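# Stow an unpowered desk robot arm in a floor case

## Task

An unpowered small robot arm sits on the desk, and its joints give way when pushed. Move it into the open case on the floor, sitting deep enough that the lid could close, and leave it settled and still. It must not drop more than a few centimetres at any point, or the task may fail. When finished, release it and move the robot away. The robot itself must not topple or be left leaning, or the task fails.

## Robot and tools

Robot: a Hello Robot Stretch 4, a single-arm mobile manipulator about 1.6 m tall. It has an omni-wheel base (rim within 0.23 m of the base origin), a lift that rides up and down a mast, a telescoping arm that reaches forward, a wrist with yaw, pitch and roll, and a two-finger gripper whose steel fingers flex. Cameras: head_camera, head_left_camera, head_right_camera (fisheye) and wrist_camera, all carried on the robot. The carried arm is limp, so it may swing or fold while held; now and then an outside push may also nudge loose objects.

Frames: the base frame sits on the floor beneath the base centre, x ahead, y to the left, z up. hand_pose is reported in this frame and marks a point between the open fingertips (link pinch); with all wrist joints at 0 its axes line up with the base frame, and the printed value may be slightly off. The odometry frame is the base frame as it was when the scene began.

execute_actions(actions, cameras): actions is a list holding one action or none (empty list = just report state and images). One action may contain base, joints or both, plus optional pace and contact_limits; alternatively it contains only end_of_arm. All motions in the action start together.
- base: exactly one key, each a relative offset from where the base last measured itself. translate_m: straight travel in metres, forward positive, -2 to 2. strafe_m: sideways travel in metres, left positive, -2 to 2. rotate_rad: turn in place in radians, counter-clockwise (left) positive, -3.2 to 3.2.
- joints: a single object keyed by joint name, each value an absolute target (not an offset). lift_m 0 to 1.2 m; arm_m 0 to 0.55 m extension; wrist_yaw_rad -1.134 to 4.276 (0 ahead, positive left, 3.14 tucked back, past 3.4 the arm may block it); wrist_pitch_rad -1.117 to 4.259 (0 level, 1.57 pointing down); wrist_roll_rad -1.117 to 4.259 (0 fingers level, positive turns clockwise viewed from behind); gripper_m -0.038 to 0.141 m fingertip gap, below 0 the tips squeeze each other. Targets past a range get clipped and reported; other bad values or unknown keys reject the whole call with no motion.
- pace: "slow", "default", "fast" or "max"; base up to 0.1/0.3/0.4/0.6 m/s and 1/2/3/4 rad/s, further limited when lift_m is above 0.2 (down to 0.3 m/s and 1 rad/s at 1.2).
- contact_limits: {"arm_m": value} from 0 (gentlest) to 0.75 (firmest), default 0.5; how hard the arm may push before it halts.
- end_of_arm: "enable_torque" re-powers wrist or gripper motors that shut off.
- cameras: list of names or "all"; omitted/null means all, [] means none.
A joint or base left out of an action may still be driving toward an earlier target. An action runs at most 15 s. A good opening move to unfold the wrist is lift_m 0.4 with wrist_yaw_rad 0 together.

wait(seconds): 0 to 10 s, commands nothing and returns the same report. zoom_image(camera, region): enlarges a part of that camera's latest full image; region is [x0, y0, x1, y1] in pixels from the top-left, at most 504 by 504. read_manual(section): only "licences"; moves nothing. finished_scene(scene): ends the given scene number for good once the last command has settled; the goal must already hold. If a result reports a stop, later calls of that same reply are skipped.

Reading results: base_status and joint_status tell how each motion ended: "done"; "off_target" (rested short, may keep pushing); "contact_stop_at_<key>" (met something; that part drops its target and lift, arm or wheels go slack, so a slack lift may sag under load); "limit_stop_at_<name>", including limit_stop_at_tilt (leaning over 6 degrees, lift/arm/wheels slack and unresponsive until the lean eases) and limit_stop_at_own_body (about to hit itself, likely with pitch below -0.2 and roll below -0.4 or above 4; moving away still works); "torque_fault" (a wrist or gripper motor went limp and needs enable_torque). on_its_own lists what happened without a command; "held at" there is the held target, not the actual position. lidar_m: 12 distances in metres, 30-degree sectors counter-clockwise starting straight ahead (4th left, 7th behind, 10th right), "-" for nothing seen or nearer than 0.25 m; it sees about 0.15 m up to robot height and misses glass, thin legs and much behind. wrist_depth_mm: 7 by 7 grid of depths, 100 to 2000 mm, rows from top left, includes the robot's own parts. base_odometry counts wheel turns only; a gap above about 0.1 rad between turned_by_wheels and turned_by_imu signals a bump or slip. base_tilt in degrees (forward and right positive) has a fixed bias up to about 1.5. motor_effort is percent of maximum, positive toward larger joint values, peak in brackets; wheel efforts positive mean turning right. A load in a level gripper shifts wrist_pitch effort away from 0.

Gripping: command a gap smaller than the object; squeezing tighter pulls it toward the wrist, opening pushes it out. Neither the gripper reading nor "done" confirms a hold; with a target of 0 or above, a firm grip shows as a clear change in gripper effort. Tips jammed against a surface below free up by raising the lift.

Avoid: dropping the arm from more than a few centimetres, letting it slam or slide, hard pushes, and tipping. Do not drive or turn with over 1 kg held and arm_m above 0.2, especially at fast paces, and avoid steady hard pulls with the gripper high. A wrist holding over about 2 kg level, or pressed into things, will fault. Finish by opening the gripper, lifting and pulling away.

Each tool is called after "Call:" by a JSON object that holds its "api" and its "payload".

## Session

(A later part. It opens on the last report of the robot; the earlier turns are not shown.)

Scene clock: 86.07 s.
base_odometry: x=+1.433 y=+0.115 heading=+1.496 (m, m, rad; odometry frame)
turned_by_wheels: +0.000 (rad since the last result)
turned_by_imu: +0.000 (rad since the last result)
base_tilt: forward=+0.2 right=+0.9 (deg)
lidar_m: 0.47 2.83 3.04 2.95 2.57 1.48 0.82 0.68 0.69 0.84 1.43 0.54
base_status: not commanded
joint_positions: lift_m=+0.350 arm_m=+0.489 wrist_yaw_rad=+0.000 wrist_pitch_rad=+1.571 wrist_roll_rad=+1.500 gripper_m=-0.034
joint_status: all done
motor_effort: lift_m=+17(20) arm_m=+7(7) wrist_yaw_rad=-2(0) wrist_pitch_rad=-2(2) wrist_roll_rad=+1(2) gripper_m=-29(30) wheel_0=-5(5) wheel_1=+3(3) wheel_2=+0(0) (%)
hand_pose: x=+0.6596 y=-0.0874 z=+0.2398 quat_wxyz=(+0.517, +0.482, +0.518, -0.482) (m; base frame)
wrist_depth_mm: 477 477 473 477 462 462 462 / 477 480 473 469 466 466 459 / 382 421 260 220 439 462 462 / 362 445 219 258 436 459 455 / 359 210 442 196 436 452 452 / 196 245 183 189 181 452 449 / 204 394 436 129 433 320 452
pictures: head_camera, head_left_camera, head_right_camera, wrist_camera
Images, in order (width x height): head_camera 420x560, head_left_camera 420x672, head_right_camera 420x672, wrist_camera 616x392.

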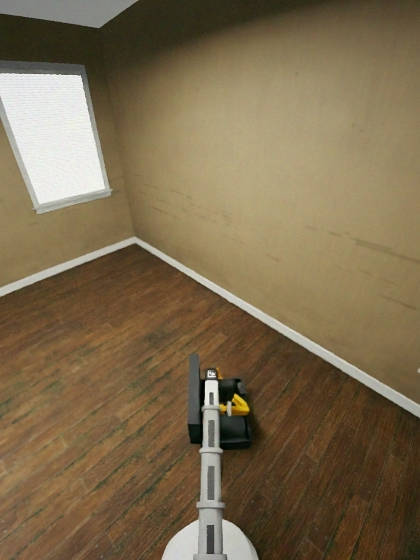

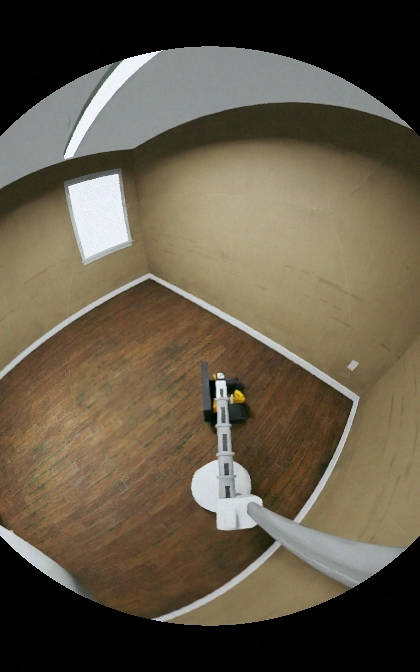

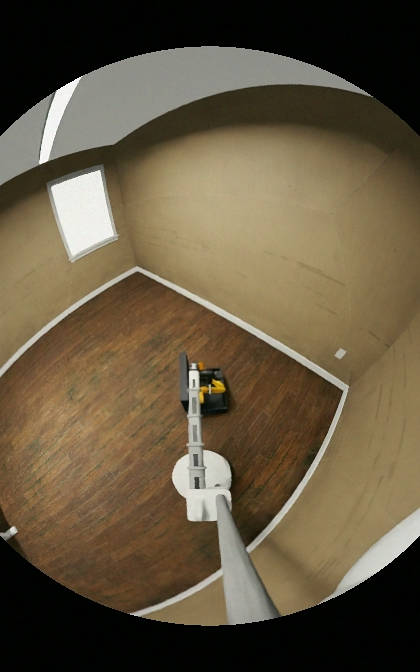

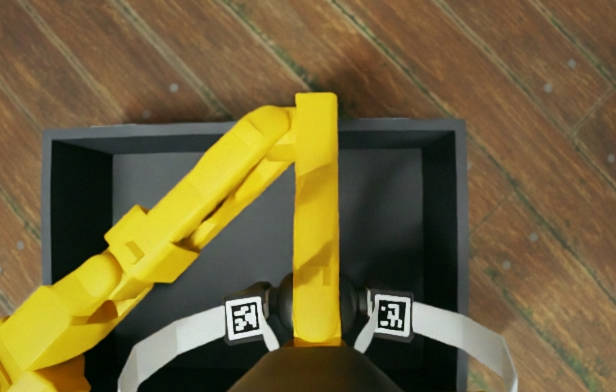

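Call:
{"api": "execute_actions", "payload": {"actions": [{"base":{"strafe_m":0.012},"joints":{"lift_m":0.27,"arm_m":0.485},"pace":"slow"}], "cameras": ["head_left_camera","head_right_camera","wrist_camera"]}}

Call:
{"api": "zoom_image", "payload": {"camera": "head_left_camera", "region": [190,355,265,430]}}

Call:
{"api": "zoom_image", "payload": {"camera": "head_right_camera", "region": [170,345,245,420]}}

Scene clock: 92.67 s.
base_odometry: x=+1.421 y=+0.116 heading=+1.496 (m, m, rad; odometry frame)
turned_by_wheels: +0.000 (rad since the last result)
turned_by_imu: +0.000 (rad since the last result)
base_tilt: forward=+0.3 right=+0.9 (deg)
lidar_m: 0.50 2.89 3.00 2.95 2.55 1.54 0.81 0.69 0.70 0.82 1.44 0.54
base_status: done
joint_positions: lift_m=+0.270 arm_m=+0.486 wrist_yaw_rad=+0.000 wrist_pitch_rad=+1.571 wrist_roll_rad=+1.500 gripper_m=-0.034
joint_status: all done
motor_effort: lift_m=+17(19) arm_m=-7(7) wrist_yaw_rad=-1(1) wrist_pitch_rad=-3(2) wrist_roll_rad=+1(1) gripper_m=-29(29) wheel_0=-5(12) wheel_1=+4(8) wheel_2=+0(1) (%)
hand_pose: x=+0.6569 y=-0.0874 z=+0.1598 quat_wxyz=(+0.517, +0.482, +0.518, -0.482) (m; base frame)
wrist_depth_mm: 399 394 389 389 389 382 379 / 397 279 285 260 290 379 377 / 330 366 262 220 355 285 377 / 347 364 218 258 355 287 377 / 342 210 357 197 353 287 375 / 196 246 184 189 181 264 373 / 203 359 355 129 353 240 375
pictures: head_left_camera, head_right_camera, wrist_camera
Images, in order (width x height): head_left_camera 420x672, head_right_camera 420x672, wrist_camera 616x392.

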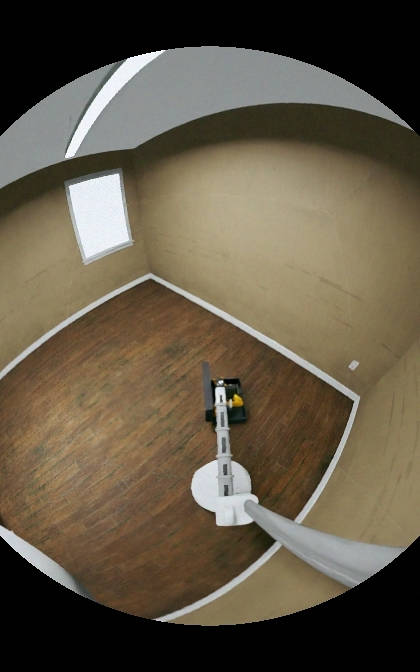

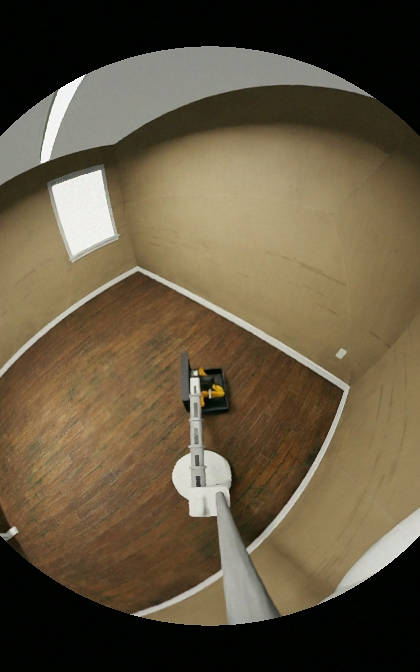

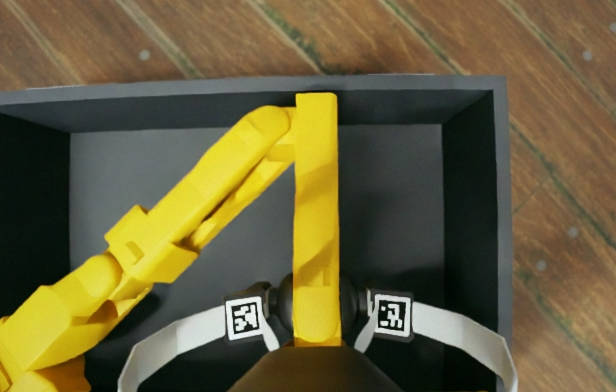

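Region (190, 355, 265, 430) of head_left_camera's 420x672 image, scaled by 6.720, with more detail than that image has.

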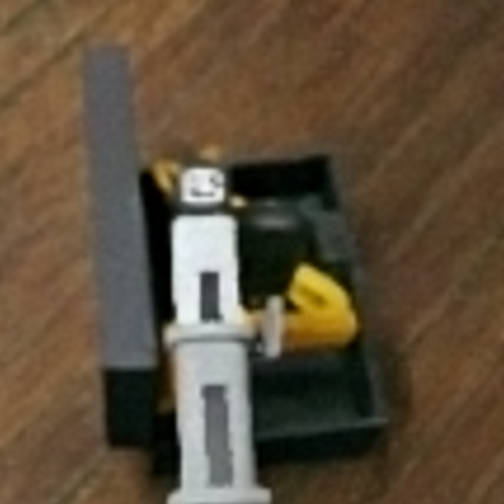

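Region (170, 345, 245, 420) of head_right_camera's 420x672 image, scaled by 6.720, with more detail than that image has.

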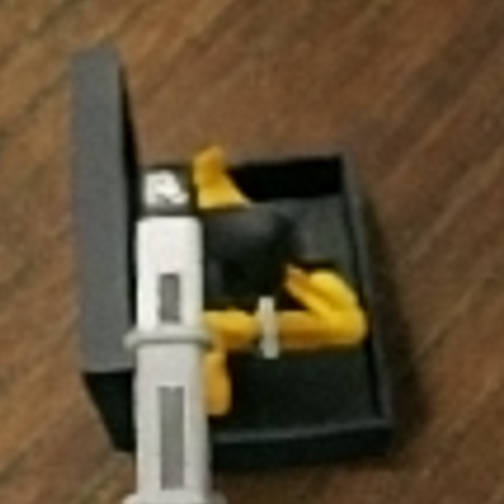

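Call:
{"api": "execute_actions", "payload": {"actions": [{"joints":{"arm_m":0.472},"pace":"slow"}], "cameras": []}}

Call:
{"api": "execute_actions", "payload": {"actions": [{"joints":{"lift_m":0.195},"pace":"slow"}], "cameras": ["head_right_camera","wrist_camera"]}}

Call:
{"api": "zoom_image", "payload": {"camera": "head_right_camera", "region": [170,345,245,420]}}

Scene clock: 96.73 s.
base_odometry: x=+1.421 y=+0.116 heading=+1.496 (m, m, rad; odometry frame)
turned_by_wheels: +0.000 (rad since the last result)
turned_by_imu: +0.000 (rad since the last result)
base_tilt: forward=+0.2 right=+1.0 (deg)
lidar_m: 0.50 2.88 3.02 2.92 2.56 1.52 0.83 0.69 0.70 0.84 1.42 0.52
base_status: not commanded
joint_positions: lift_m=+0.270 arm_m=+0.473 wrist_yaw_rad=+0.000 wrist_pitch_rad=+1.571 wrist_roll_rad=+1.500 gripper_m=-0.034
joint_status: all done
motor_effort: lift_m=+17(18) arm_m=-7(7) wrist_yaw_rad=-1(1) wrist_pitch_rad=-2(2) wrist_roll_rad=+2(2) gripper_m=-29(29) wheel_0=-5(5) wheel_1=+4(4) wheel_2=+0(0) (%)
hand_pose: x=+0.6439 y=-0.0874 z=+0.1598 quat_wxyz=(+0.517, +0.482, +0.518, -0.482) (m; base frame)
wrist_depth_mm: 399 397 392 389 387 384 384 / 397 281 286 263 291 382 379 / 343 362 260 220 357 304 377 / 364 362 218 211 355 309 377 / 362 209 359 196 353 307 377 / 195 245 183 189 180 307 373 / 202 359 357 129 353 245 373
pictures: none
No camera images: the call's "cameras" was empty. Leave "cameras" out to get every camera's image.

Scene clock: 98.23 s.
base_odometry: x=+1.421 y=+0.116 heading=+1.496 (m, m, rad; odometry frame)
turned_by_wheels: +0.000 (rad since the last result)
turned_by_imu: +0.000 (rad since the last result)
base_tilt: forward=+0.2 right=+1.0 (deg)
lidar_m: 0.51 2.91 3.02 2.88 2.57 1.47 0.82 0.68 0.70 0.81 1.39 0.55
base_status: not commanded
joint_positions: lift_m=+0.196 arm_m=+0.473 wrist_yaw_rad=+0.002 wrist_pitch_rad=+1.570 wrist_roll_rad=+1.499 gripper_m=-0.035
joint_status: all done
motor_effort: lift_m=+3(17) arm_m=-6(7) wrist_yaw_rad=-5(7) wrist_pitch_rad=-1(6) wrist_roll_rad=+5(6) gripper_m=-18(32) wheel_0=-5(5) wheel_1=+3(4) wheel_2=+0(0) (%)
hand_pose: x=+0.6443 y=-0.0874 z=+0.0860 quat_wxyz=(+0.518, +0.481, +0.518, -0.481) (m; base frame)
wrist_depth_mm: 334 330 327 253 250 248 312 / 214 221 225 229 229 208 182 / 306 301 298 240 291 245 183 / 303 300 238 223 290 247 180 / 301 239 257 196 289 248 184 / 226 231 182 180 188 211 182 / 216 229 291 124 286 215 -
pictures: head_right_camera, wrist_camera
Images, in order (width x height): head_right_camera 420x672, wrist_camera 616x392.

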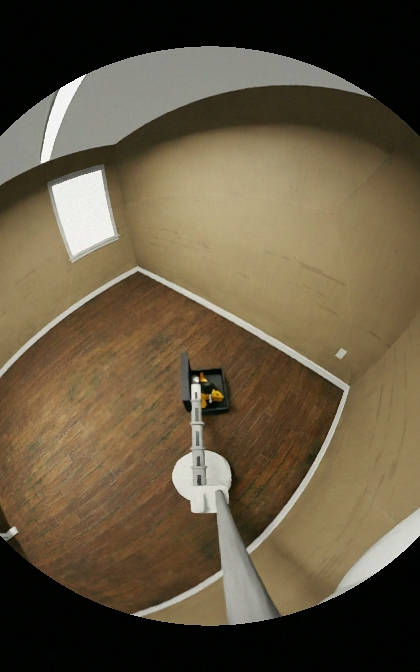

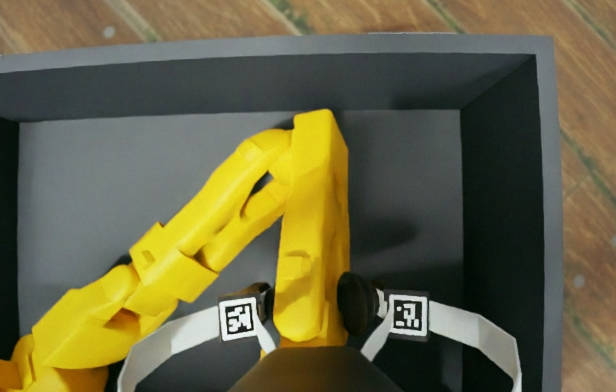

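Region (170, 345, 245, 420) of head_right_camera's 420x672 image, scaled by 6.720, with more detail than that image has.

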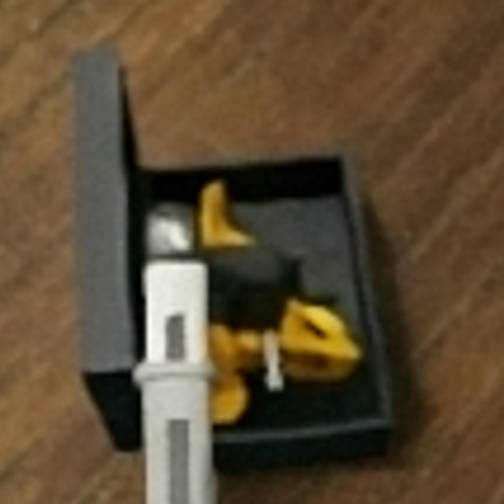

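Call:
{"api": "execute_actions", "payload": {"actions": [{"joints":{"lift_m":0.21,"arm_m":0.49},"pace":"slow"}], "cameras": ["wrist_camera"]}}

Call:
{"api": "execute_actions", "payload": {"actions": [{"joints":{"gripper_m":0.07},"pace":"slow"}], "cameras": ["wrist_camera"]}}

Scene clock: 103.07 s.
base_odometry: x=+1.421 y=+0.116 heading=+1.496 (m, m, rad; odometry frame)
turned_by_wheels: +0.000 (rad since the last result)
turned_by_imu: +0.000 (rad since the last result)
base_tilt: forward=+0.3 right=+0.9 (deg)
lidar_m: 0.52 2.88 3.03 2.88 2.56 1.51 0.81 0.67 0.69 0.82 1.41 0.54
base_status: not commanded
joint_positions: lift_m=+0.210 arm_m=+0.489 wrist_yaw_rad=+0.001 wrist_pitch_rad=+1.574 wrist_roll_rad=+1.499 gripper_m=-0.034
joint_status: all done
motor_effort: lift_m=+22(23) arm_m=+7(7) wrist_yaw_rad=-2(5) wrist_pitch_rad=-8(10) wrist_roll_rad=+4(5) gripper_m=-27(26) wheel_0=-5(5) wheel_1=+3(3) wheel_2=+0(0) (%)
hand_pose: x=+0.6588 y=-0.0874 z=+0.0995 quat_wxyz=(+0.517, +0.481, +0.519, -0.482) (m; base frame)
wrist_depth_mm: 338 332 332 329 257 325 322 / 213 222 227 231 231 227 199 / 309 304 303 248 298 267 195 / 306 304 239 241 297 268 191 / 304 228 257 200 296 270 190 / 209 237 184 184 183 230 190 / 211 238 297 132 293 214 -
pictures: wrist_camera
Images, in order (width x height): wrist_camera 616x392.

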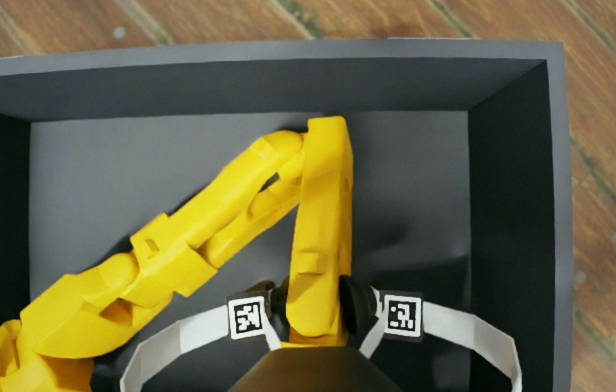

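Scene clock: 106.57 s.
base_odometry: x=+1.421 y=+0.116 heading=+1.496 (m, m, rad; odometry frame)
turned_by_wheels: +0.000 (rad since the last result)
turned_by_imu: +0.000 (rad since the last result)
base_tilt: forward=+0.2 right=+0.9 (deg)
lidar_m: 0.51 2.89 3.02 2.94 2.58 1.53 0.81 0.68 0.69 0.82 1.39 0.53
base_status: not commanded
joint_positions: lift_m=+0.211 arm_m=+0.489 wrist_yaw_rad=+0.000 wrist_pitch_rad=+1.572 wrist_roll_rad=+1.499 gripper_m=+0.070
joint_status: all done
motor_effort: lift_m=+12(22) arm_m=+6(7) wrist_yaw_rad=+0(5) wrist_pitch_rad=-3(8) wrist_roll_rad=+2(4) gripper_m=-1(27) wheel_0=-5(5) wheel_1=+3(3) wheel_2=+0(0) (%)
hand_pose: x=+0.6596 y=-0.0874 z=+0.1003 quat_wxyz=(+0.517, +0.482, +0.518, -0.482) (m; base frame)
wrist_depth_mm: 349 345 340 338 332 330 327 / 230 219 224 228 229 225 194 / 317 315 310 255 306 278 202 / 317 314 258 236 304 281 197 / 315 264 276 210 301 282 196 / 270 263 199 193 190 279 196 / 247 263 306 124 298 221 -
pictures: wrist_camera
Images, in order (width x height): wrist_camera 616x392.

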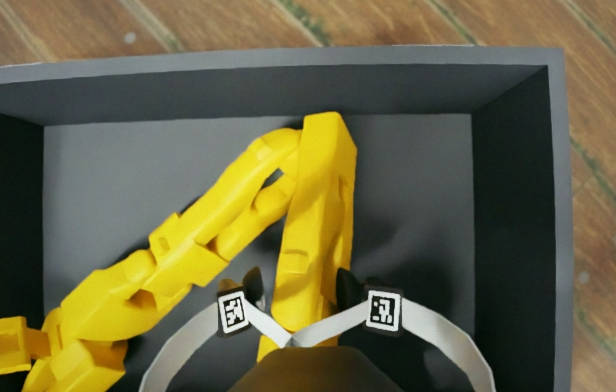

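Call:
{"api": "execute_actions", "payload": {"actions": [{"joints":{"lift_m":0.235,"arm_m":0.48},"pace":"slow"}], "cameras": ["wrist_camera"]}}

Scene clock: 109.07 s.
base_odometry: x=+1.421 y=+0.116 heading=+1.496 (m, m, rad; odometry frame)
turned_by_wheels: +0.000 (rad since the last result)
turned_by_imu: +0.000 (rad since the last result)
base_tilt: forward=+0.2 right=+0.9 (deg)
lidar_m: 0.49 2.86 3.02 2.95 2.56 1.52 0.82 0.68 0.69 0.80 1.42 0.55
base_status: not commanded
joint_positions: lift_m=+0.235 arm_m=+0.481 wrist_yaw_rad=+0.000 wrist_pitch_rad=+1.570 wrist_roll_rad=+1.500 gripper_m=+0.070
joint_status: all done
motor_effort: lift_m=+22(23) arm_m=-7(7) wrist_yaw_rad=+0(3) wrist_pitch_rad=+1(16) wrist_roll_rad=+2(3) gripper_m=-4(5) wheel_0=-4(5) wheel_1=+3(3) wheel_2=-1(1) (%)
hand_pose: x=+0.6523 y=-0.0874 z=+0.1244 quat_wxyz=(+0.518, +0.482, +0.517, -0.482) (m; base frame)
wrist_depth_mm: 364 359 359 355 351 347 343 / 239 248 231 234 236 216 345 / 332 332 330 276 324 254 343 / 332 329 277 256 322 257 342 / 329 277 297 232 320 256 342 / 274 286 199 216 194 237 340 / 264 273 324 123 319 216 334
pictures: wrist_camera
Images, in order (width x height): wrist_camera 616x392.

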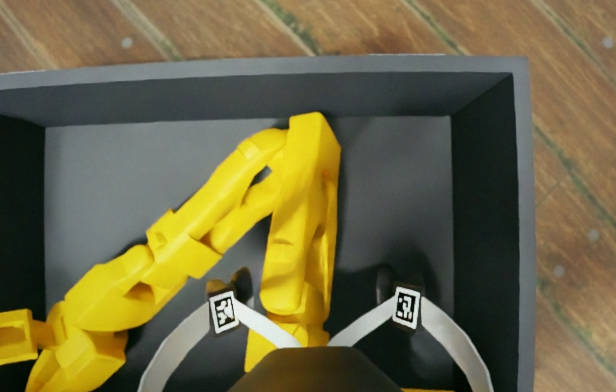

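Free. Inspect the base height.

Call:
{"api": "execute_actions", "payload": {"actions": [{"joints":{"lift_m":0.4}}], "cameras": []}}

Call:
{"api": "execute_actions", "payload": {"actions": [{"joints":{"arm_m":0.1,"wrist_roll_rad":0,"wrist_pitch_rad":1.1},"pace":"fast"}], "cameras": ["wrist_camera","head_camera"]}}

Call:
{"api": "zoom_image", "payload": {"camera": "head_camera", "region": [170,350,290,470]}}

Scene clock: 114.97 s.
base_odometry: x=+1.421 y=+0.116 heading=+1.496 (m, m, rad; odometry frame)
turned_by_wheels: +0.000 (rad since the last result)
turned_by_imu: +0.000 (rad since the last result)
base_tilt: forward=+0.2 right=+1.0 (deg)
lidar_m: 0.50 2.86 2.99 2.94 2.56 1.50 0.80 0.70 0.70 0.80 1.41 0.55
base_status: not commanded
joint_positions: lift_m=+0.400 arm_m=+0.481 wrist_yaw_rad=+0.000 wrist_pitch_rad=+1.570 wrist_roll_rad=+1.500 gripper_m=+0.070
joint_status: all done
motor_effort: lift_m=+22(23) arm_m=-7(6) wrist_yaw_rad=+0(0) wrist_pitch_rad=+3(2) wrist_roll_rad=+2(2) gripper_m=-3(5) wheel_0=-4(4) wheel_1=+3(3) wheel_2=-1(1) (%)
hand_pose: x=+0.6523 y=-0.0874 z=+0.2894 quat_wxyz=(+0.518, +0.482, +0.517, -0.482) (m; base frame)
wrist_depth_mm: 535 535 525 525 521 517 512 / 535 535 521 525 521 512 508 / 535 445 500 445 449 517 508 / 530 496 500 452 488 508 504 / 530 469 455 484 488 504 500 / 525 430 199 364 193 508 504 / 530 407 424 123 334 504 504
pictures: none
No camera images: the call's "cameras" was empty. Leave "cameras" out to get every camera's image.

Scene clock: 116.83 s.
base_odometry: x=+1.421 y=+0.116 heading=+1.496 (m, m, rad; odometry frame)
turned_by_wheels: +0.000 (rad since the last result)
turned_by_imu: +0.000 (rad since the last result)
base_tilt: forward=+0.3 right=+0.9 (deg)
lidar_m: 0.49 2.89 3.01 2.88 2.57 1.49 0.84 0.70 0.71 0.79 1.40 0.55
base_status: not commanded
joint_positions: lift_m=+0.400 arm_m=+0.101 wrist_yaw_rad=+0.000 wrist_pitch_rad=+1.101 wrist_roll_rad=+0.000 gripper_m=+0.070
joint_status: all done
motor_effort: lift_m=+22(22) arm_m=-6(7) wrist_yaw_rad=+0(1) wrist_pitch_rad=-2(1) wrist_roll_rad=-1(7) gripper_m=-5(4) wheel_0=-4(4) wheel_1=+3(3) wheel_2=-1(1) (%)
hand_pose: x=+0.4025 y=-0.0874 z=+0.3206 quat_wxyz=(+0.852, +0.000, +0.523, +0.000) (m; base frame)
wrist_depth_mm: 211 375 627 668 831 831 809 / 221 368 591 707 723 750 741 / 699 296 504 539 591 676 676 / 654 366 477 591 580 621 609 / 591 597 530 504 525 569 559 / 554 544 200 539 193 530 517 / 521 517 500 123 500 488 484
pictures: head_camera, wrist_camera
Images, in order (width x height): head_camera 420x560, wrist_camera 616x392.

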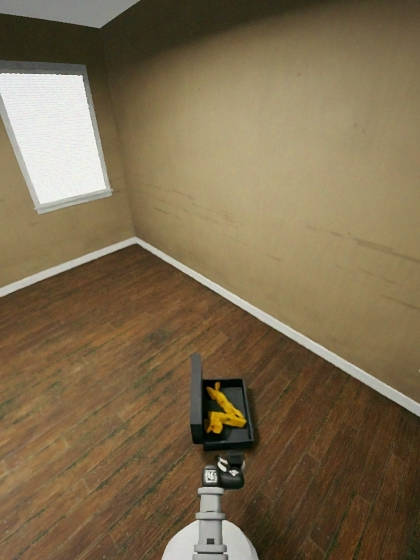

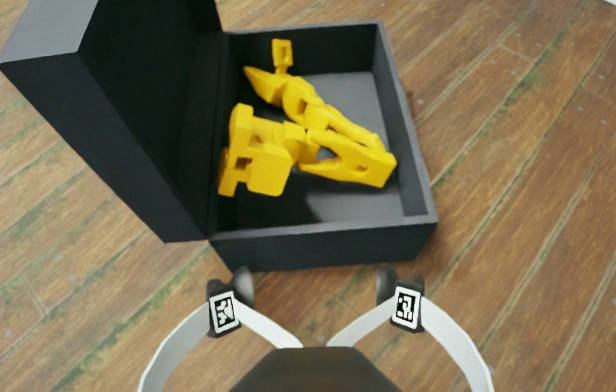

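Region (170, 350, 290, 470) of head_camera's 420x560 image, scaled by 4.200, with more detail than that image has.

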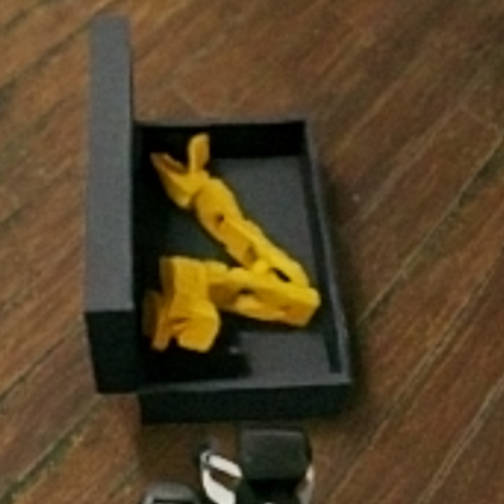

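Call:
{"api": "execute_actions", "payload": {"actions": [{"base":{"strafe_m":-0.09},"joints":{"arm_m":0.55,"wrist_pitch_rad":1.4,"gripper_m":0.0,"lift_m":0.33},"pace":"fast"}], "cameras": ["wrist_camera"]}}

Call:
{"api": "execute_actions", "payload": {"actions": [{"joints":{"lift_m":0.19}}], "cameras": ["wrist_camera"]}}

Call:
{"api": "execute_actions", "payload": {"actions": [{"joints":{"arm_m":0.41},"pace":"slow","contact_limits":{"arm_m":0.3}}]}}

Call:
{"api": "zoom_image", "payload": {"camera": "head_left_camera", "region": [180,355,255,430]}}

Scene clock: 125.80 s.
base_odometry: x=+1.511 y=+0.109 heading=+1.496 (m, m, rad; odometry frame)
turned_by_wheels: +0.000 (rad since the last result)
turned_by_imu: +0.000 (rad since the last result)
base_tilt: forward=+0.2 right=+1.0 (deg)
lidar_m: 0.51 0.54 3.06 2.98 2.60 1.35 0.72 0.63 0.65 0.75 1.27 1.38
base_status: done
joint_positions: lift_m=+0.330 arm_m=+0.549 wrist_yaw_rad=+0.000 wrist_pitch_rad=+1.400 wrist_roll_rad=+0.000 gripper_m=+0.000
joint_status: all done
motor_effort: lift_m=+15(21) arm_m=+6(7) wrist_yaw_rad=+0(1) wrist_pitch_rad=+1(9) wrist_roll_rad=+1(1) gripper_m=-6(8) wheel_0=+2(12) wheel_1=+0(12) wheel_2=+0(1) (%)
hand_pose: x=+0.7687 y=-0.0874 z=+0.2242 quat_wxyz=(+0.765, +0.000, +0.644, +0.000) (m; base frame)
wrist_depth_mm: 530 530 525 517 517 508 512 / 512 508 504 500 496 492 492 / 345 389 384 373 480 480 477 / 329 384 442 436 466 462 459 / 324 394 382 427 449 445 445 / 314 415 377 202 195 433 433 / 306 397 402 122 421 418 418
pictures: wrist_camera
Images, in order (width x height): wrist_camera 616x392.

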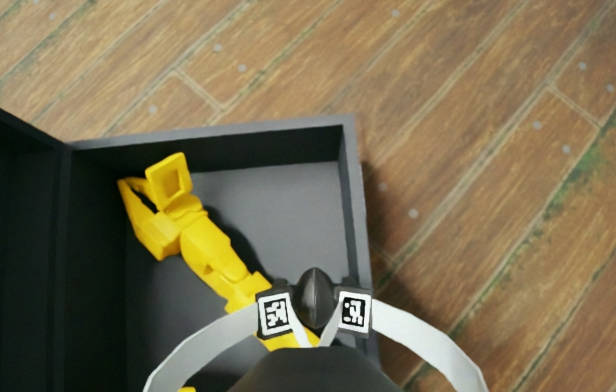

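Scene clock: 127.47 s.
base_odometry: x=+1.511 y=+0.109 heading=+1.496 (m, m, rad; odometry frame)
turned_by_wheels: +0.000 (rad since the last result)
turned_by_imu: +0.000 (rad since the last result)
base_tilt: forward=+0.3 right=+0.9 (deg)
lidar_m: 0.50 0.53 3.09 2.98 2.62 1.35 0.77 0.62 0.63 0.74 1.27 1.36
base_status: not commanded
joint_positions: lift_m=+0.190 arm_m=+0.549 wrist_yaw_rad=+0.000 wrist_pitch_rad=+1.400 wrist_roll_rad=+0.000 gripper_m=+0.000
joint_status: all done
motor_effort: lift_m=+15(13) arm_m=+6(6) wrist_yaw_rad=-1(1) wrist_pitch_rad=-1(1) wrist_roll_rad=+1(1) gripper_m=-6(8) wheel_0=+2(2) wheel_1=+0(0) wheel_2=+0(0) (%)
hand_pose: x=+0.7687 y=-0.0874 z=+0.0842 quat_wxyz=(+0.765, +0.000, +0.644, +0.000) (m; base frame)
wrist_depth_mm: 368 364 208 210 353 355 351 / 216 232 252 264 340 342 338 / 225 291 307 307 257 330 327 / 237 238 300 298 274 319 315 / 290 242 290 289 239 310 307 / 283 282 224 202 181 298 297 / 276 274 216 122 166 287 287
pictures: wrist_camera
Images, in order (width x height): wrist_camera 616x392.

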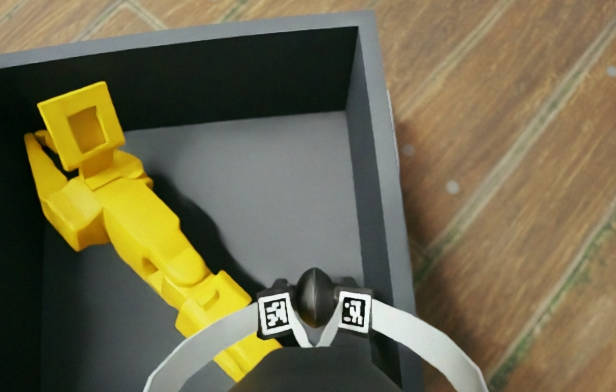

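Scene clock: 130.13 s.
base_odometry: x=+1.511 y=+0.109 heading=+1.496 (m, m, rad; odometry frame)
turned_by_wheels: +0.000 (rad since the last result)
turned_by_imu: +0.000 (rad since the last result)
base_tilt: forward=+0.2 right=+1.0 (deg)
lidar_m: 0.49 0.51 3.07 3.00 2.63 1.32 0.74 0.64 0.64 0.72 1.31 1.39
base_status: not commanded
joint_positions: lift_m=+0.190 arm_m=+0.412 wrist_yaw_rad=+0.001 wrist_pitch_rad=+1.392 wrist_roll_rad=+0.000 gripper_m=+0.000
joint_status: all done
on_its_own: wrist_pitch_rad is at rest, and its effort (+26) is outside its rest range (-23 to +23)
motor_effort: lift_m=+15(15) arm_m=-9(7) wrist_yaw_rad=-4(3) wrist_pitch_rad=+26(25) wrist_roll_rad=+0(0) gripper_m=-7(8) wheel_0=+2(3) wheel_1=+0(0) wheel_2=+0(0) (%)
contact_limits: arm_m 0.3
hand_pose: x=+0.6339 y=-0.0874 z=+0.0846 quat_wxyz=(+0.767, +0.000, +0.641, +0.000) (m; base frame)
wrist_depth_mm: 300 343 340 336 357 359 355 / 282 252 327 324 343 349 343 / 281 249 314 314 294 334 334 / 303 258 301 301 254 324 322 / 293 294 240 293 266 312 309 / 282 286 246 198 181 300 300 / 274 277 254 126 175 290 290
pictures: head_camera, head_left_camera, head_right_camera, wrist_camera
Images, in order (width x height): head_camera 420x560, head_left_camera 420x672, head_right_camera 420x672, wrist_camera 616x392.

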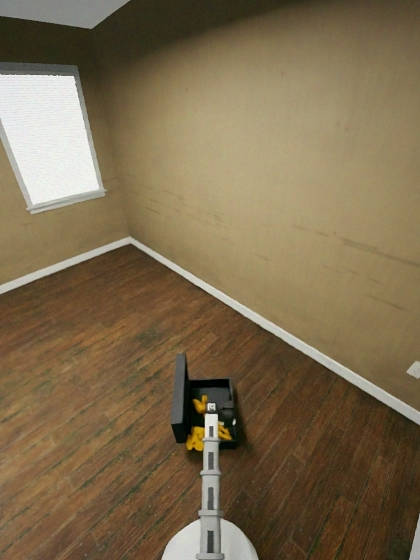

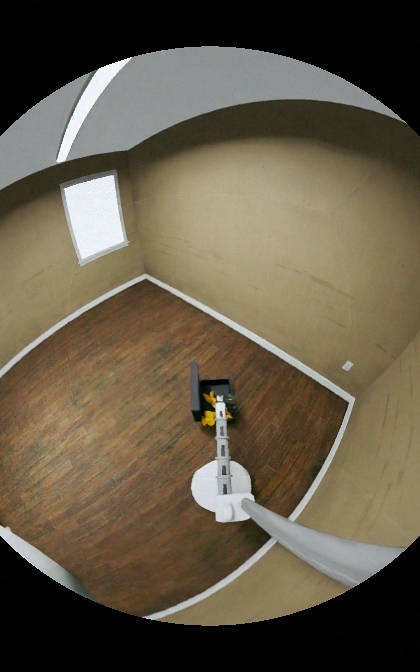

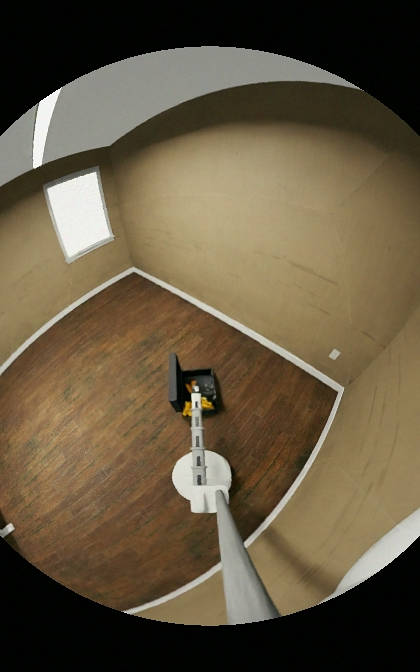

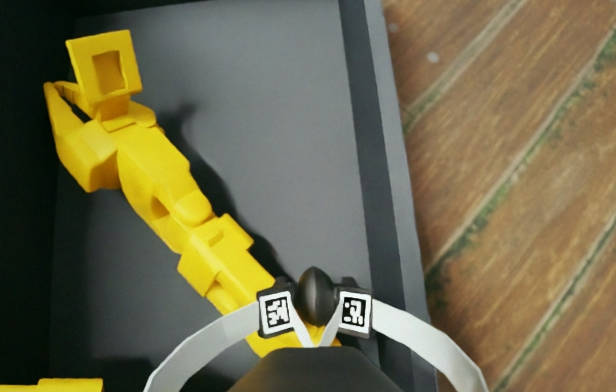

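Region (180, 355, 255, 430) of head_left_camera's 420x672 image, scaled by 6.720, with more detail than that image has.

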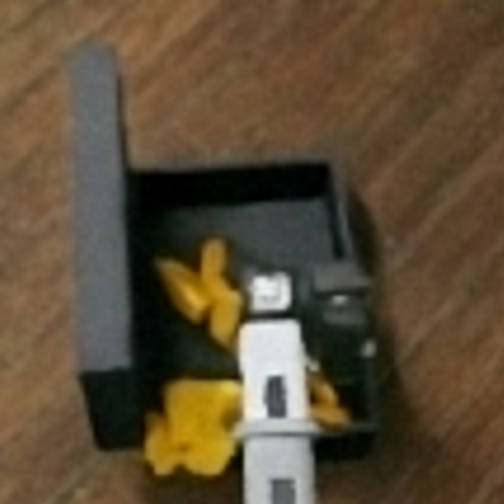

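Call:
{"api": "execute_actions", "payload": {"actions": [{"joints":{"arm_m":0.43,"lift_m":0.36}}], "cameras": []}}

Call:
{"api": "execute_actions", "payload": {"actions": [{"base":{"strafe_m":0.07},"joints":{"arm_m":0.03},"pace":"fast"}], "cameras": []}}

Call:
{"api": "execute_actions", "payload": {"actions": [{"joints":{"wrist_pitch_rad":0.9,"wrist_yaw_rad":0.5,"lift_m":0.23}}], "cameras": ["wrist_camera","head_camera"]}}

Call:
{"api": "zoom_image", "payload": {"camera": "head_camera", "region": [150,350,290,490]}}

Scene clock: 138.97 s.
base_odometry: x=+1.511 y=+0.109 heading=+1.496 (m, m, rad; odometry frame)
turned_by_wheels: +0.000 (rad since the last result)
turned_by_imu: +0.000 (rad since the last result)
base_tilt: forward=+0.3 right=+0.9 (deg)
lidar_m: 0.47 0.52 3.05 2.99 2.62 1.35 0.75 0.64 0.63 0.74 1.27 1.38
base_status: not commanded
joint_positions: lift_m=+0.360 arm_m=+0.429 wrist_yaw_rad=+0.000 wrist_pitch_rad=+1.400 wrist_roll_rad=+0.000 gripper_m=+0.000
joint_status: all done
motor_effort: lift_m=+22(22) arm_m=+7(6) wrist_yaw_rad=-1(4) wrist_pitch_rad=+0(24) wrist_roll_rad=-1(0) gripper_m=-8(7) wheel_0=+2(2) wheel_1=+0(0) wheel_2=+0(0) (%)
hand_pose: x=+0.6487 y=-0.0874 z=+0.2536 quat_wxyz=(+0.765, +0.000, +0.644, +0.000) (m; base frame)
wrist_depth_mm: 359 564 554 424 544 539 544 / 377 433 480 492 535 530 521 / 366 442 496 488 517 512 500 / 357 421 469 473 496 492 488 / 343 433 436 455 480 477 477 / 334 424 445 202 196 466 459 / 322 314 317 122 445 449 442
pictures: none
No camera images: the call's "cameras" was empty. Leave "cameras" out to get every camera's image.

Scene clock: 140.87 s.
base_odometry: x=+1.441 y=+0.115 heading=+1.496 (m, m, rad; odometry frame)
turned_by_wheels: +0.000 (rad since the last result)
turned_by_imu: +0.000 (rad since the last result)
base_tilt: forward=+0.3 right=+0.9 (deg)
lidar_m: 0.46 2.84 3.03 2.91 2.56 1.47 0.79 0.68 0.69 0.79 1.36 0.53
base_status: done
joint_positions: lift_m=+0.360 arm_m=+0.031 wrist_yaw_rad=+0.000 wrist_pitch_rad=+1.401 wrist_roll_rad=+0.000 gripper_m=+0.000
joint_status: all done
motor_effort: lift_m=+22(22) arm_m=-6(6) wrist_yaw_rad=+1(1) wrist_pitch_rad=-1(1) wrist_roll_rad=+0(0) gripper_m=-8(8) wheel_0=-1(15) wheel_1=-1(13) wheel_2=+0(1) (%)
hand_pose: x=+0.2509 y=-0.0874 z=+0.2536 quat_wxyz=(+0.765, +0.000, +0.644, +0.000) (m; base frame)
wrist_depth_mm: 580 392 347 427 430 549 549 / 554 544 535 525 530 530 525 / 530 525 521 517 512 508 504 / 517 508 512 508 500 492 492 / 492 492 492 484 480 477 473 / 477 473 473 202 196 462 459 / 462 459 266 122 452 449 449
pictures: none
No camera images: the call's "cameras" was empty. Leave "cameras" out to get every camera's image.

Scene clock: 142.47 s.
base_odometry: x=+1.441 y=+0.115 heading=+1.496 (m, m, rad; odometry frame)
turned_by_wheels: +0.000 (rad since the last result)
turned_by_imu: +0.000 (rad since the last result)
base_tilt: forward=+0.2 right=+1.0 (deg)
lidar_m: 0.48 2.88 3.05 2.94 2.61 1.45 0.82 0.67 0.68 0.79 1.41 0.52
base_status: not commanded
joint_positions: lift_m=+0.230 arm_m=+0.031 wrist_yaw_rad=+0.500 wrist_pitch_rad=+0.902 wrist_roll_rad=+0.000 gripper_m=+0.000
joint_status: all done
motor_effort: lift_m=+15(20) arm_m=-6(6) wrist_yaw_rad=+1(5) wrist_pitch_rad=-4(5) wrist_roll_rad=+0(0) gripper_m=-8(8) wheel_0=-1(1) wheel_1=-1(1) wheel_2=+0(0) (%)
hand_pose: x=+0.4009 y=+0.0090 z=+0.1822 quat_wxyz=(+0.872, -0.108, +0.422, +0.222) (m; base frame)
wrist_depth_mm: 946 904 854 248 517 574 820 / 778 741 732 283 469 585 554 / 640 627 621 325 314 477 535 / 544 539 530 496 265 336 473 / 480 477 469 449 373 319 304 / 427 421 418 202 196 375 329 / 389 384 368 122 370 362 357
pictures: head_camera, wrist_camera
Images, in order (width x height): head_camera 420x560, wrist_camera 616x392.

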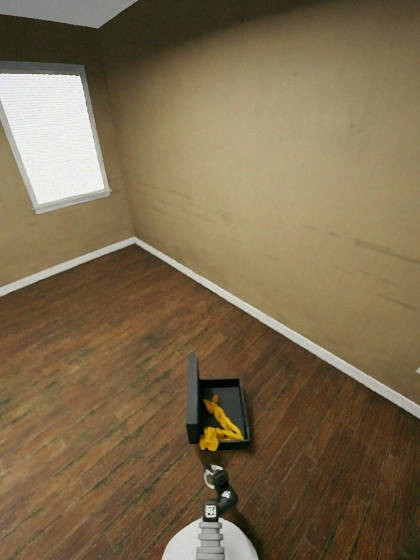

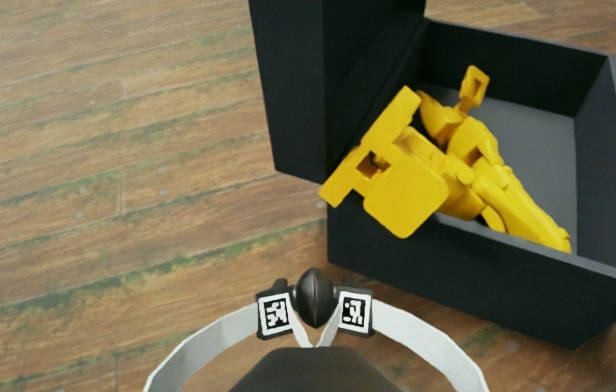

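Region (150, 350, 290, 490) of head_camera's 420x560 image, scaled by 3.600, with more detail than that image has.

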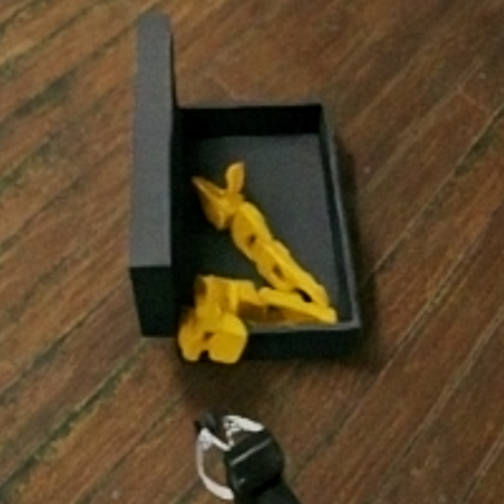

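Call:
{"api": "execute_actions", "payload": {"actions": [{"base":{"strafe_m":-0.015},"joints":{"arm_m":0.17},"pace":"slow","contact_limits":{"arm_m":0.3}}], "cameras": ["wrist_camera","head_camera"]}}

Call:
{"api": "zoom_image", "payload": {"camera": "head_camera", "region": [150,350,290,490]}}

Scene clock: 149.93 s.
base_odometry: x=+1.456 y=+0.113 heading=+1.496 (m, m, rad; odometry frame)
turned_by_wheels: +0.000 (rad since the last result)
turned_by_imu: +0.000 (rad since the last result)
base_tilt: forward=+0.2 right=+1.0 (deg)
lidar_m: 0.50 2.86 3.04 2.94 2.58 1.41 0.80 0.68 0.68 0.80 1.38 0.55
base_status: done
joint_positions: lift_m=+0.230 arm_m=+0.169 wrist_yaw_rad=+0.500 wrist_pitch_rad=+0.902 wrist_roll_rad=+0.000 gripper_m=+0.000
joint_status: all done
motor_effort: lift_m=+15(15) arm_m=+7(7) wrist_yaw_rad=+0(0) wrist_pitch_rad=-4(7) wrist_roll_rad=+0(0) gripper_m=-8(7) wheel_0=+6(10) wheel_1=-5(8) wheel_2=+0(1) (%)
contact_limits: arm_m 0.3
hand_pose: x=+0.5385 y=+0.0090 z=+0.1822 quat_wxyz=(+0.872, -0.108, +0.422, +0.223) (m; base frame)
wrist_depth_mm: 126 180 243 364 768 798 820 / 151 145 260 402 492 477 676 / 615 164 281 375 517 496 466 / 539 203 306 286 312 433 452 / 480 462 283 244 287 345 402 / 427 424 276 202 225 301 319 / 387 384 334 122 239 301 285
pictures: head_camera, wrist_camera
Images, in order (width x height): head_camera 420x560, wrist_camera 616x392.

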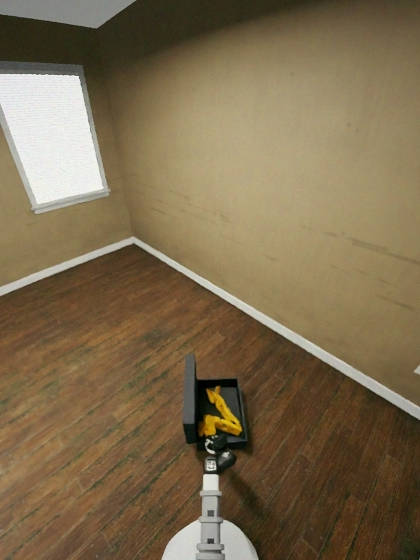

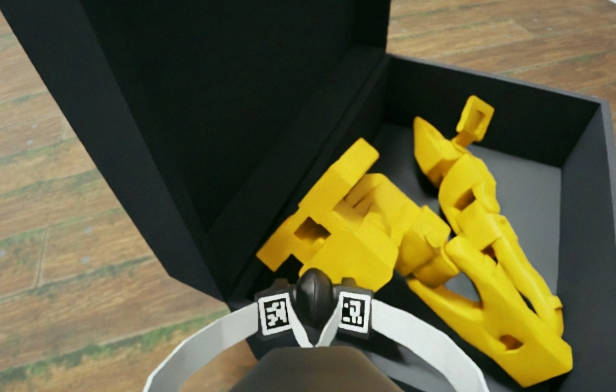

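Region (150, 350, 290, 490) of head_camera's 420x560 image, scaled by 3.600, with more detail than that image has.

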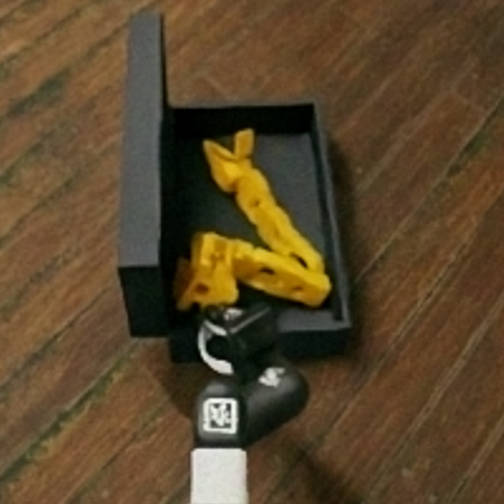

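Call:
{"api": "execute_actions", "payload": {"actions": [{"base":{"strafe_m":0.03},"joints":{"lift_m":0.25},"pace":"slow"}], "cameras": []}}

Call:
{"api": "execute_actions", "payload": {"actions": [{"joints":{"arm_m":0.205,"lift_m":0.235},"pace":"slow","contact_limits":{"arm_m":0.3}}], "cameras": ["wrist_camera"]}}

Call:
{"api": "execute_actions", "payload": {"actions": [{"base":{"strafe_m":-0.04},"pace":"slow"}], "cameras": ["wrist_camera"]}}

Scene clock: 163.60 s.
base_odometry: x=+1.426 y=+0.116 heading=+1.496 (m, m, rad; odometry frame)
turned_by_wheels: +0.000 (rad since the last result)
turned_by_imu: +0.000 (rad since the last result)
base_tilt: forward=+0.2 right=+1.0 (deg)
lidar_m: 0.51 2.87 3.02 2.92 2.55 1.48 0.84 0.69 0.71 0.81 1.42 0.55
base_status: done
joint_positions: lift_m=+0.250 arm_m=+0.169 wrist_yaw_rad=+0.500 wrist_pitch_rad=+0.902 wrist_roll_rad=+0.000 gripper_m=+0.000
joint_status: all done
motor_effort: lift_m=+22(21) arm_m=+7(7) wrist_yaw_rad=+0(0) wrist_pitch_rad=-3(5) wrist_roll_rad=-1(0) gripper_m=-6(6) wheel_0=-6(12) wheel_1=+2(8) wheel_2=+0(0) (%)
hand_pose: x=+0.5387 y=+0.0090 z=+0.2016 quat_wxyz=(+0.872, -0.108, +0.422, +0.223) (m; base frame)
wrist_depth_mm: 124 109 197 297 469 866 854 / 788 125 212 327 492 715 707 / 676 154 229 370 500 508 469 / 569 535 179 349 389 439 496 / 504 496 215 306 247 373 436 / 442 439 248 202 196 309 338 / 407 399 384 122 353 307 291
pictures: none
No camera images: the call's "cameras" was empty. Leave "cameras" out to get every camera's image.

Scene clock: 165.07 s.
base_odometry: x=+1.426 y=+0.116 heading=+1.496 (m, m, rad; odometry frame)
turned_by_wheels: +0.000 (rad since the last result)
turned_by_imu: +0.000 (rad since the last result)
base_tilt: forward=+0.2 right=+0.9 (deg)
lidar_m: 0.49 2.86 3.00 2.95 2.56 1.48 0.82 0.70 0.66 0.82 1.38 0.55
base_status: not commanded
joint_positions: lift_m=+0.235 arm_m=+0.204 wrist_yaw_rad=+0.501 wrist_pitch_rad=+0.903 wrist_roll_rad=+0.000 gripper_m=+0.000
joint_status: all done
motor_effort: lift_m=+14(22) arm_m=+8(8) wrist_yaw_rad=-4(4) wrist_pitch_rad=-5(6) wrist_roll_rad=+0(0) gripper_m=-8(7) wheel_0=-4(6) wheel_1=+3(3) wheel_2=+0(0) (%)
contact_limits: arm_m 0.3
hand_pose: x=+0.5731 y=+0.0092 z=+0.1870 quat_wxyz=(+0.872, -0.108, +0.423, +0.223) (m; base frame)
wrist_depth_mm: - 147 197 294 455 820 820 / - 157 212 327 459 683 676 / 109 168 229 357 496 455 433 / 146 122 250 334 459 413 466 / 480 150 272 298 266 370 415 / 427 418 184 196 217 285 324 / 392 384 232 130 226 287 266
pictures: wrist_camera
Images, in order (width x height): wrist_camera 616x392.

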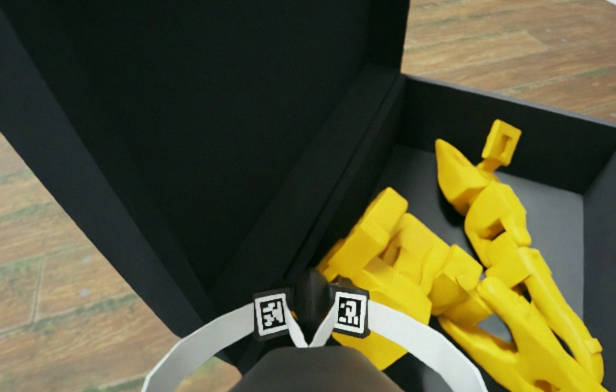

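Scene clock: 166.53 s.
base_odometry: x=+1.465 y=+0.113 heading=+1.497 (m, m, rad; odometry frame)
turned_by_wheels: +0.001 (rad since the last result)
turned_by_imu: +0.001 (rad since the last result)
base_tilt: forward=+0.2 right=+0.9 (deg)
lidar_m: 0.49 2.81 3.03 2.97 2.58 1.41 0.78 0.65 0.67 0.75 1.35 0.54
base_status: done
joint_positions: lift_m=+0.235 arm_m=+0.204 wrist_yaw_rad=+0.504 wrist_pitch_rad=+0.900 wrist_roll_rad=+0.000 gripper_m=+0.000
joint_status: not commanded
motor_effort: lift_m=+14(14) arm_m=+7(8) wrist_yaw_rad=-11(14) wrist_pitch_rad=+1(7) wrist_roll_rad=-1(0) gripper_m=-8(9) wheel_0=+10(10) wheel_1=-2(7) wheel_2=+0(0) (%)
hand_pose: x=+0.5739 y=+0.0100 z=+0.1876 quat_wxyz=(+0.872, -0.108, +0.421, +0.224) (m; base frame)
wrist_depth_mm: 124 150 211 345 820 842 820 / - 158 225 379 480 691 683 / - 173 241 370 512 477 449 / 121 119 259 342 469 424 462 / 477 138 278 297 278 368 407 / 433 229 181 196 216 296 322 / 394 387 217 128 229 297 277
pictures: wrist_camera
Images, in order (width x height): wrist_camera 616x392.

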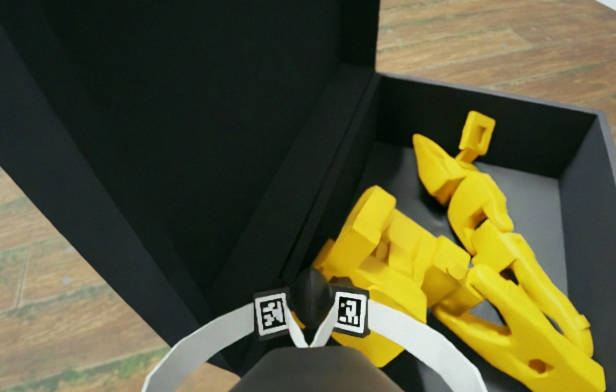

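Moved some; continue right, slightly back and down.

Call:
{"api": "execute_actions", "payload": {"actions": [{"base":{"strafe_m":-0.03},"joints":{"lift_m":0.22,"arm_m":0.195},"pace":"slow"}], "cameras": ["wrist_camera","head_left_camera"]}}

Call:
{"api": "zoom_image", "payload": {"camera": "head_left_camera", "region": [185,360,260,435]}}

Scene clock: 170.93 s.
base_odometry: x=+1.495 y=+0.110 heading=+1.497 (m, m, rad; odometry frame)
turned_by_wheels: +0.000 (rad since the last result)
turned_by_imu: +0.000 (rad since the last result)
base_tilt: forward=+0.2 right=+1.0 (deg)
lidar_m: 0.50 2.78 3.06 3.00 2.63 1.34 0.76 0.64 0.65 0.75 1.30 0.58
base_status: done
joint_positions: lift_m=+0.220 arm_m=+0.196 wrist_yaw_rad=+0.500 wrist_pitch_rad=+0.901 wrist_roll_rad=+0.000 gripper_m=+0.000
joint_status: all done
motor_effort: lift_m=+15(16) arm_m=-6(8) wrist_yaw_rad=-1(15) wrist_pitch_rad=-1(4) wrist_roll_rad=+1(0) gripper_m=-7(8) wheel_0=+7(17) wheel_1=-3(5) wheel_2=+0(0) (%)
hand_pose: x=+0.5660 y=+0.0092 z=+0.1723 quat_wxyz=(+0.872, -0.108, +0.422, +0.223) (m; base frame)
wrist_depth_mm: - 161 236 418 809 798 798 / - 174 249 407 484 466 445 / 110 121 265 373 496 500 455 / 139 130 281 332 455 421 424 / 462 159 274 319 410 375 366 / 413 394 187 202 196 307 301 / 379 373 239 122 325 322 314
pictures: head_left_camera, wrist_camera
Images, in order (width x height): head_left_camera 420x672, wrist_camera 616x392.

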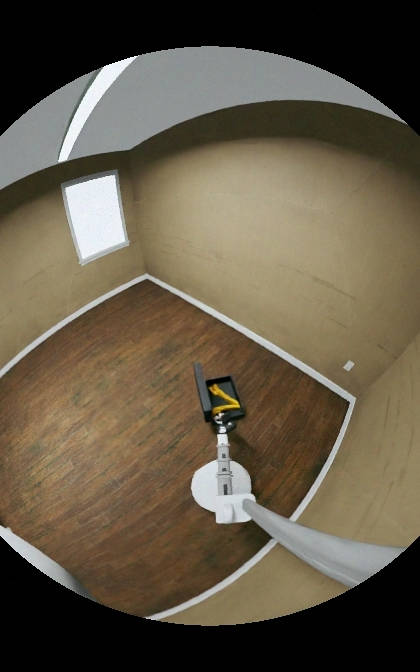

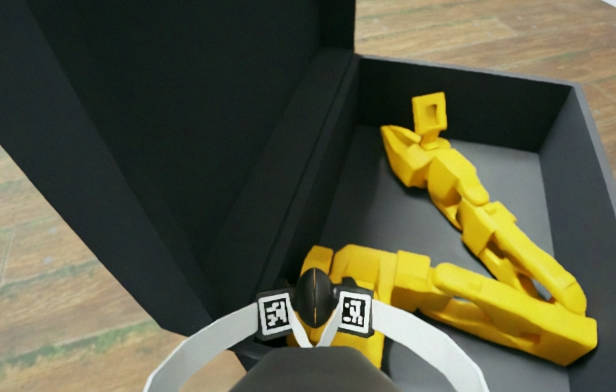

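Region (185, 360, 260, 435) of head_left_camera's 420x672 image, scaled by 6.720, with more detail than that image has.

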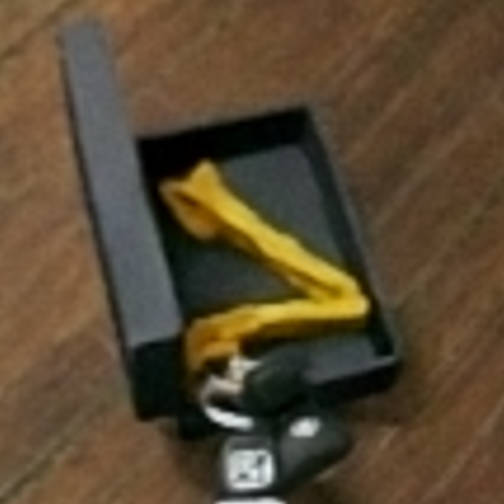

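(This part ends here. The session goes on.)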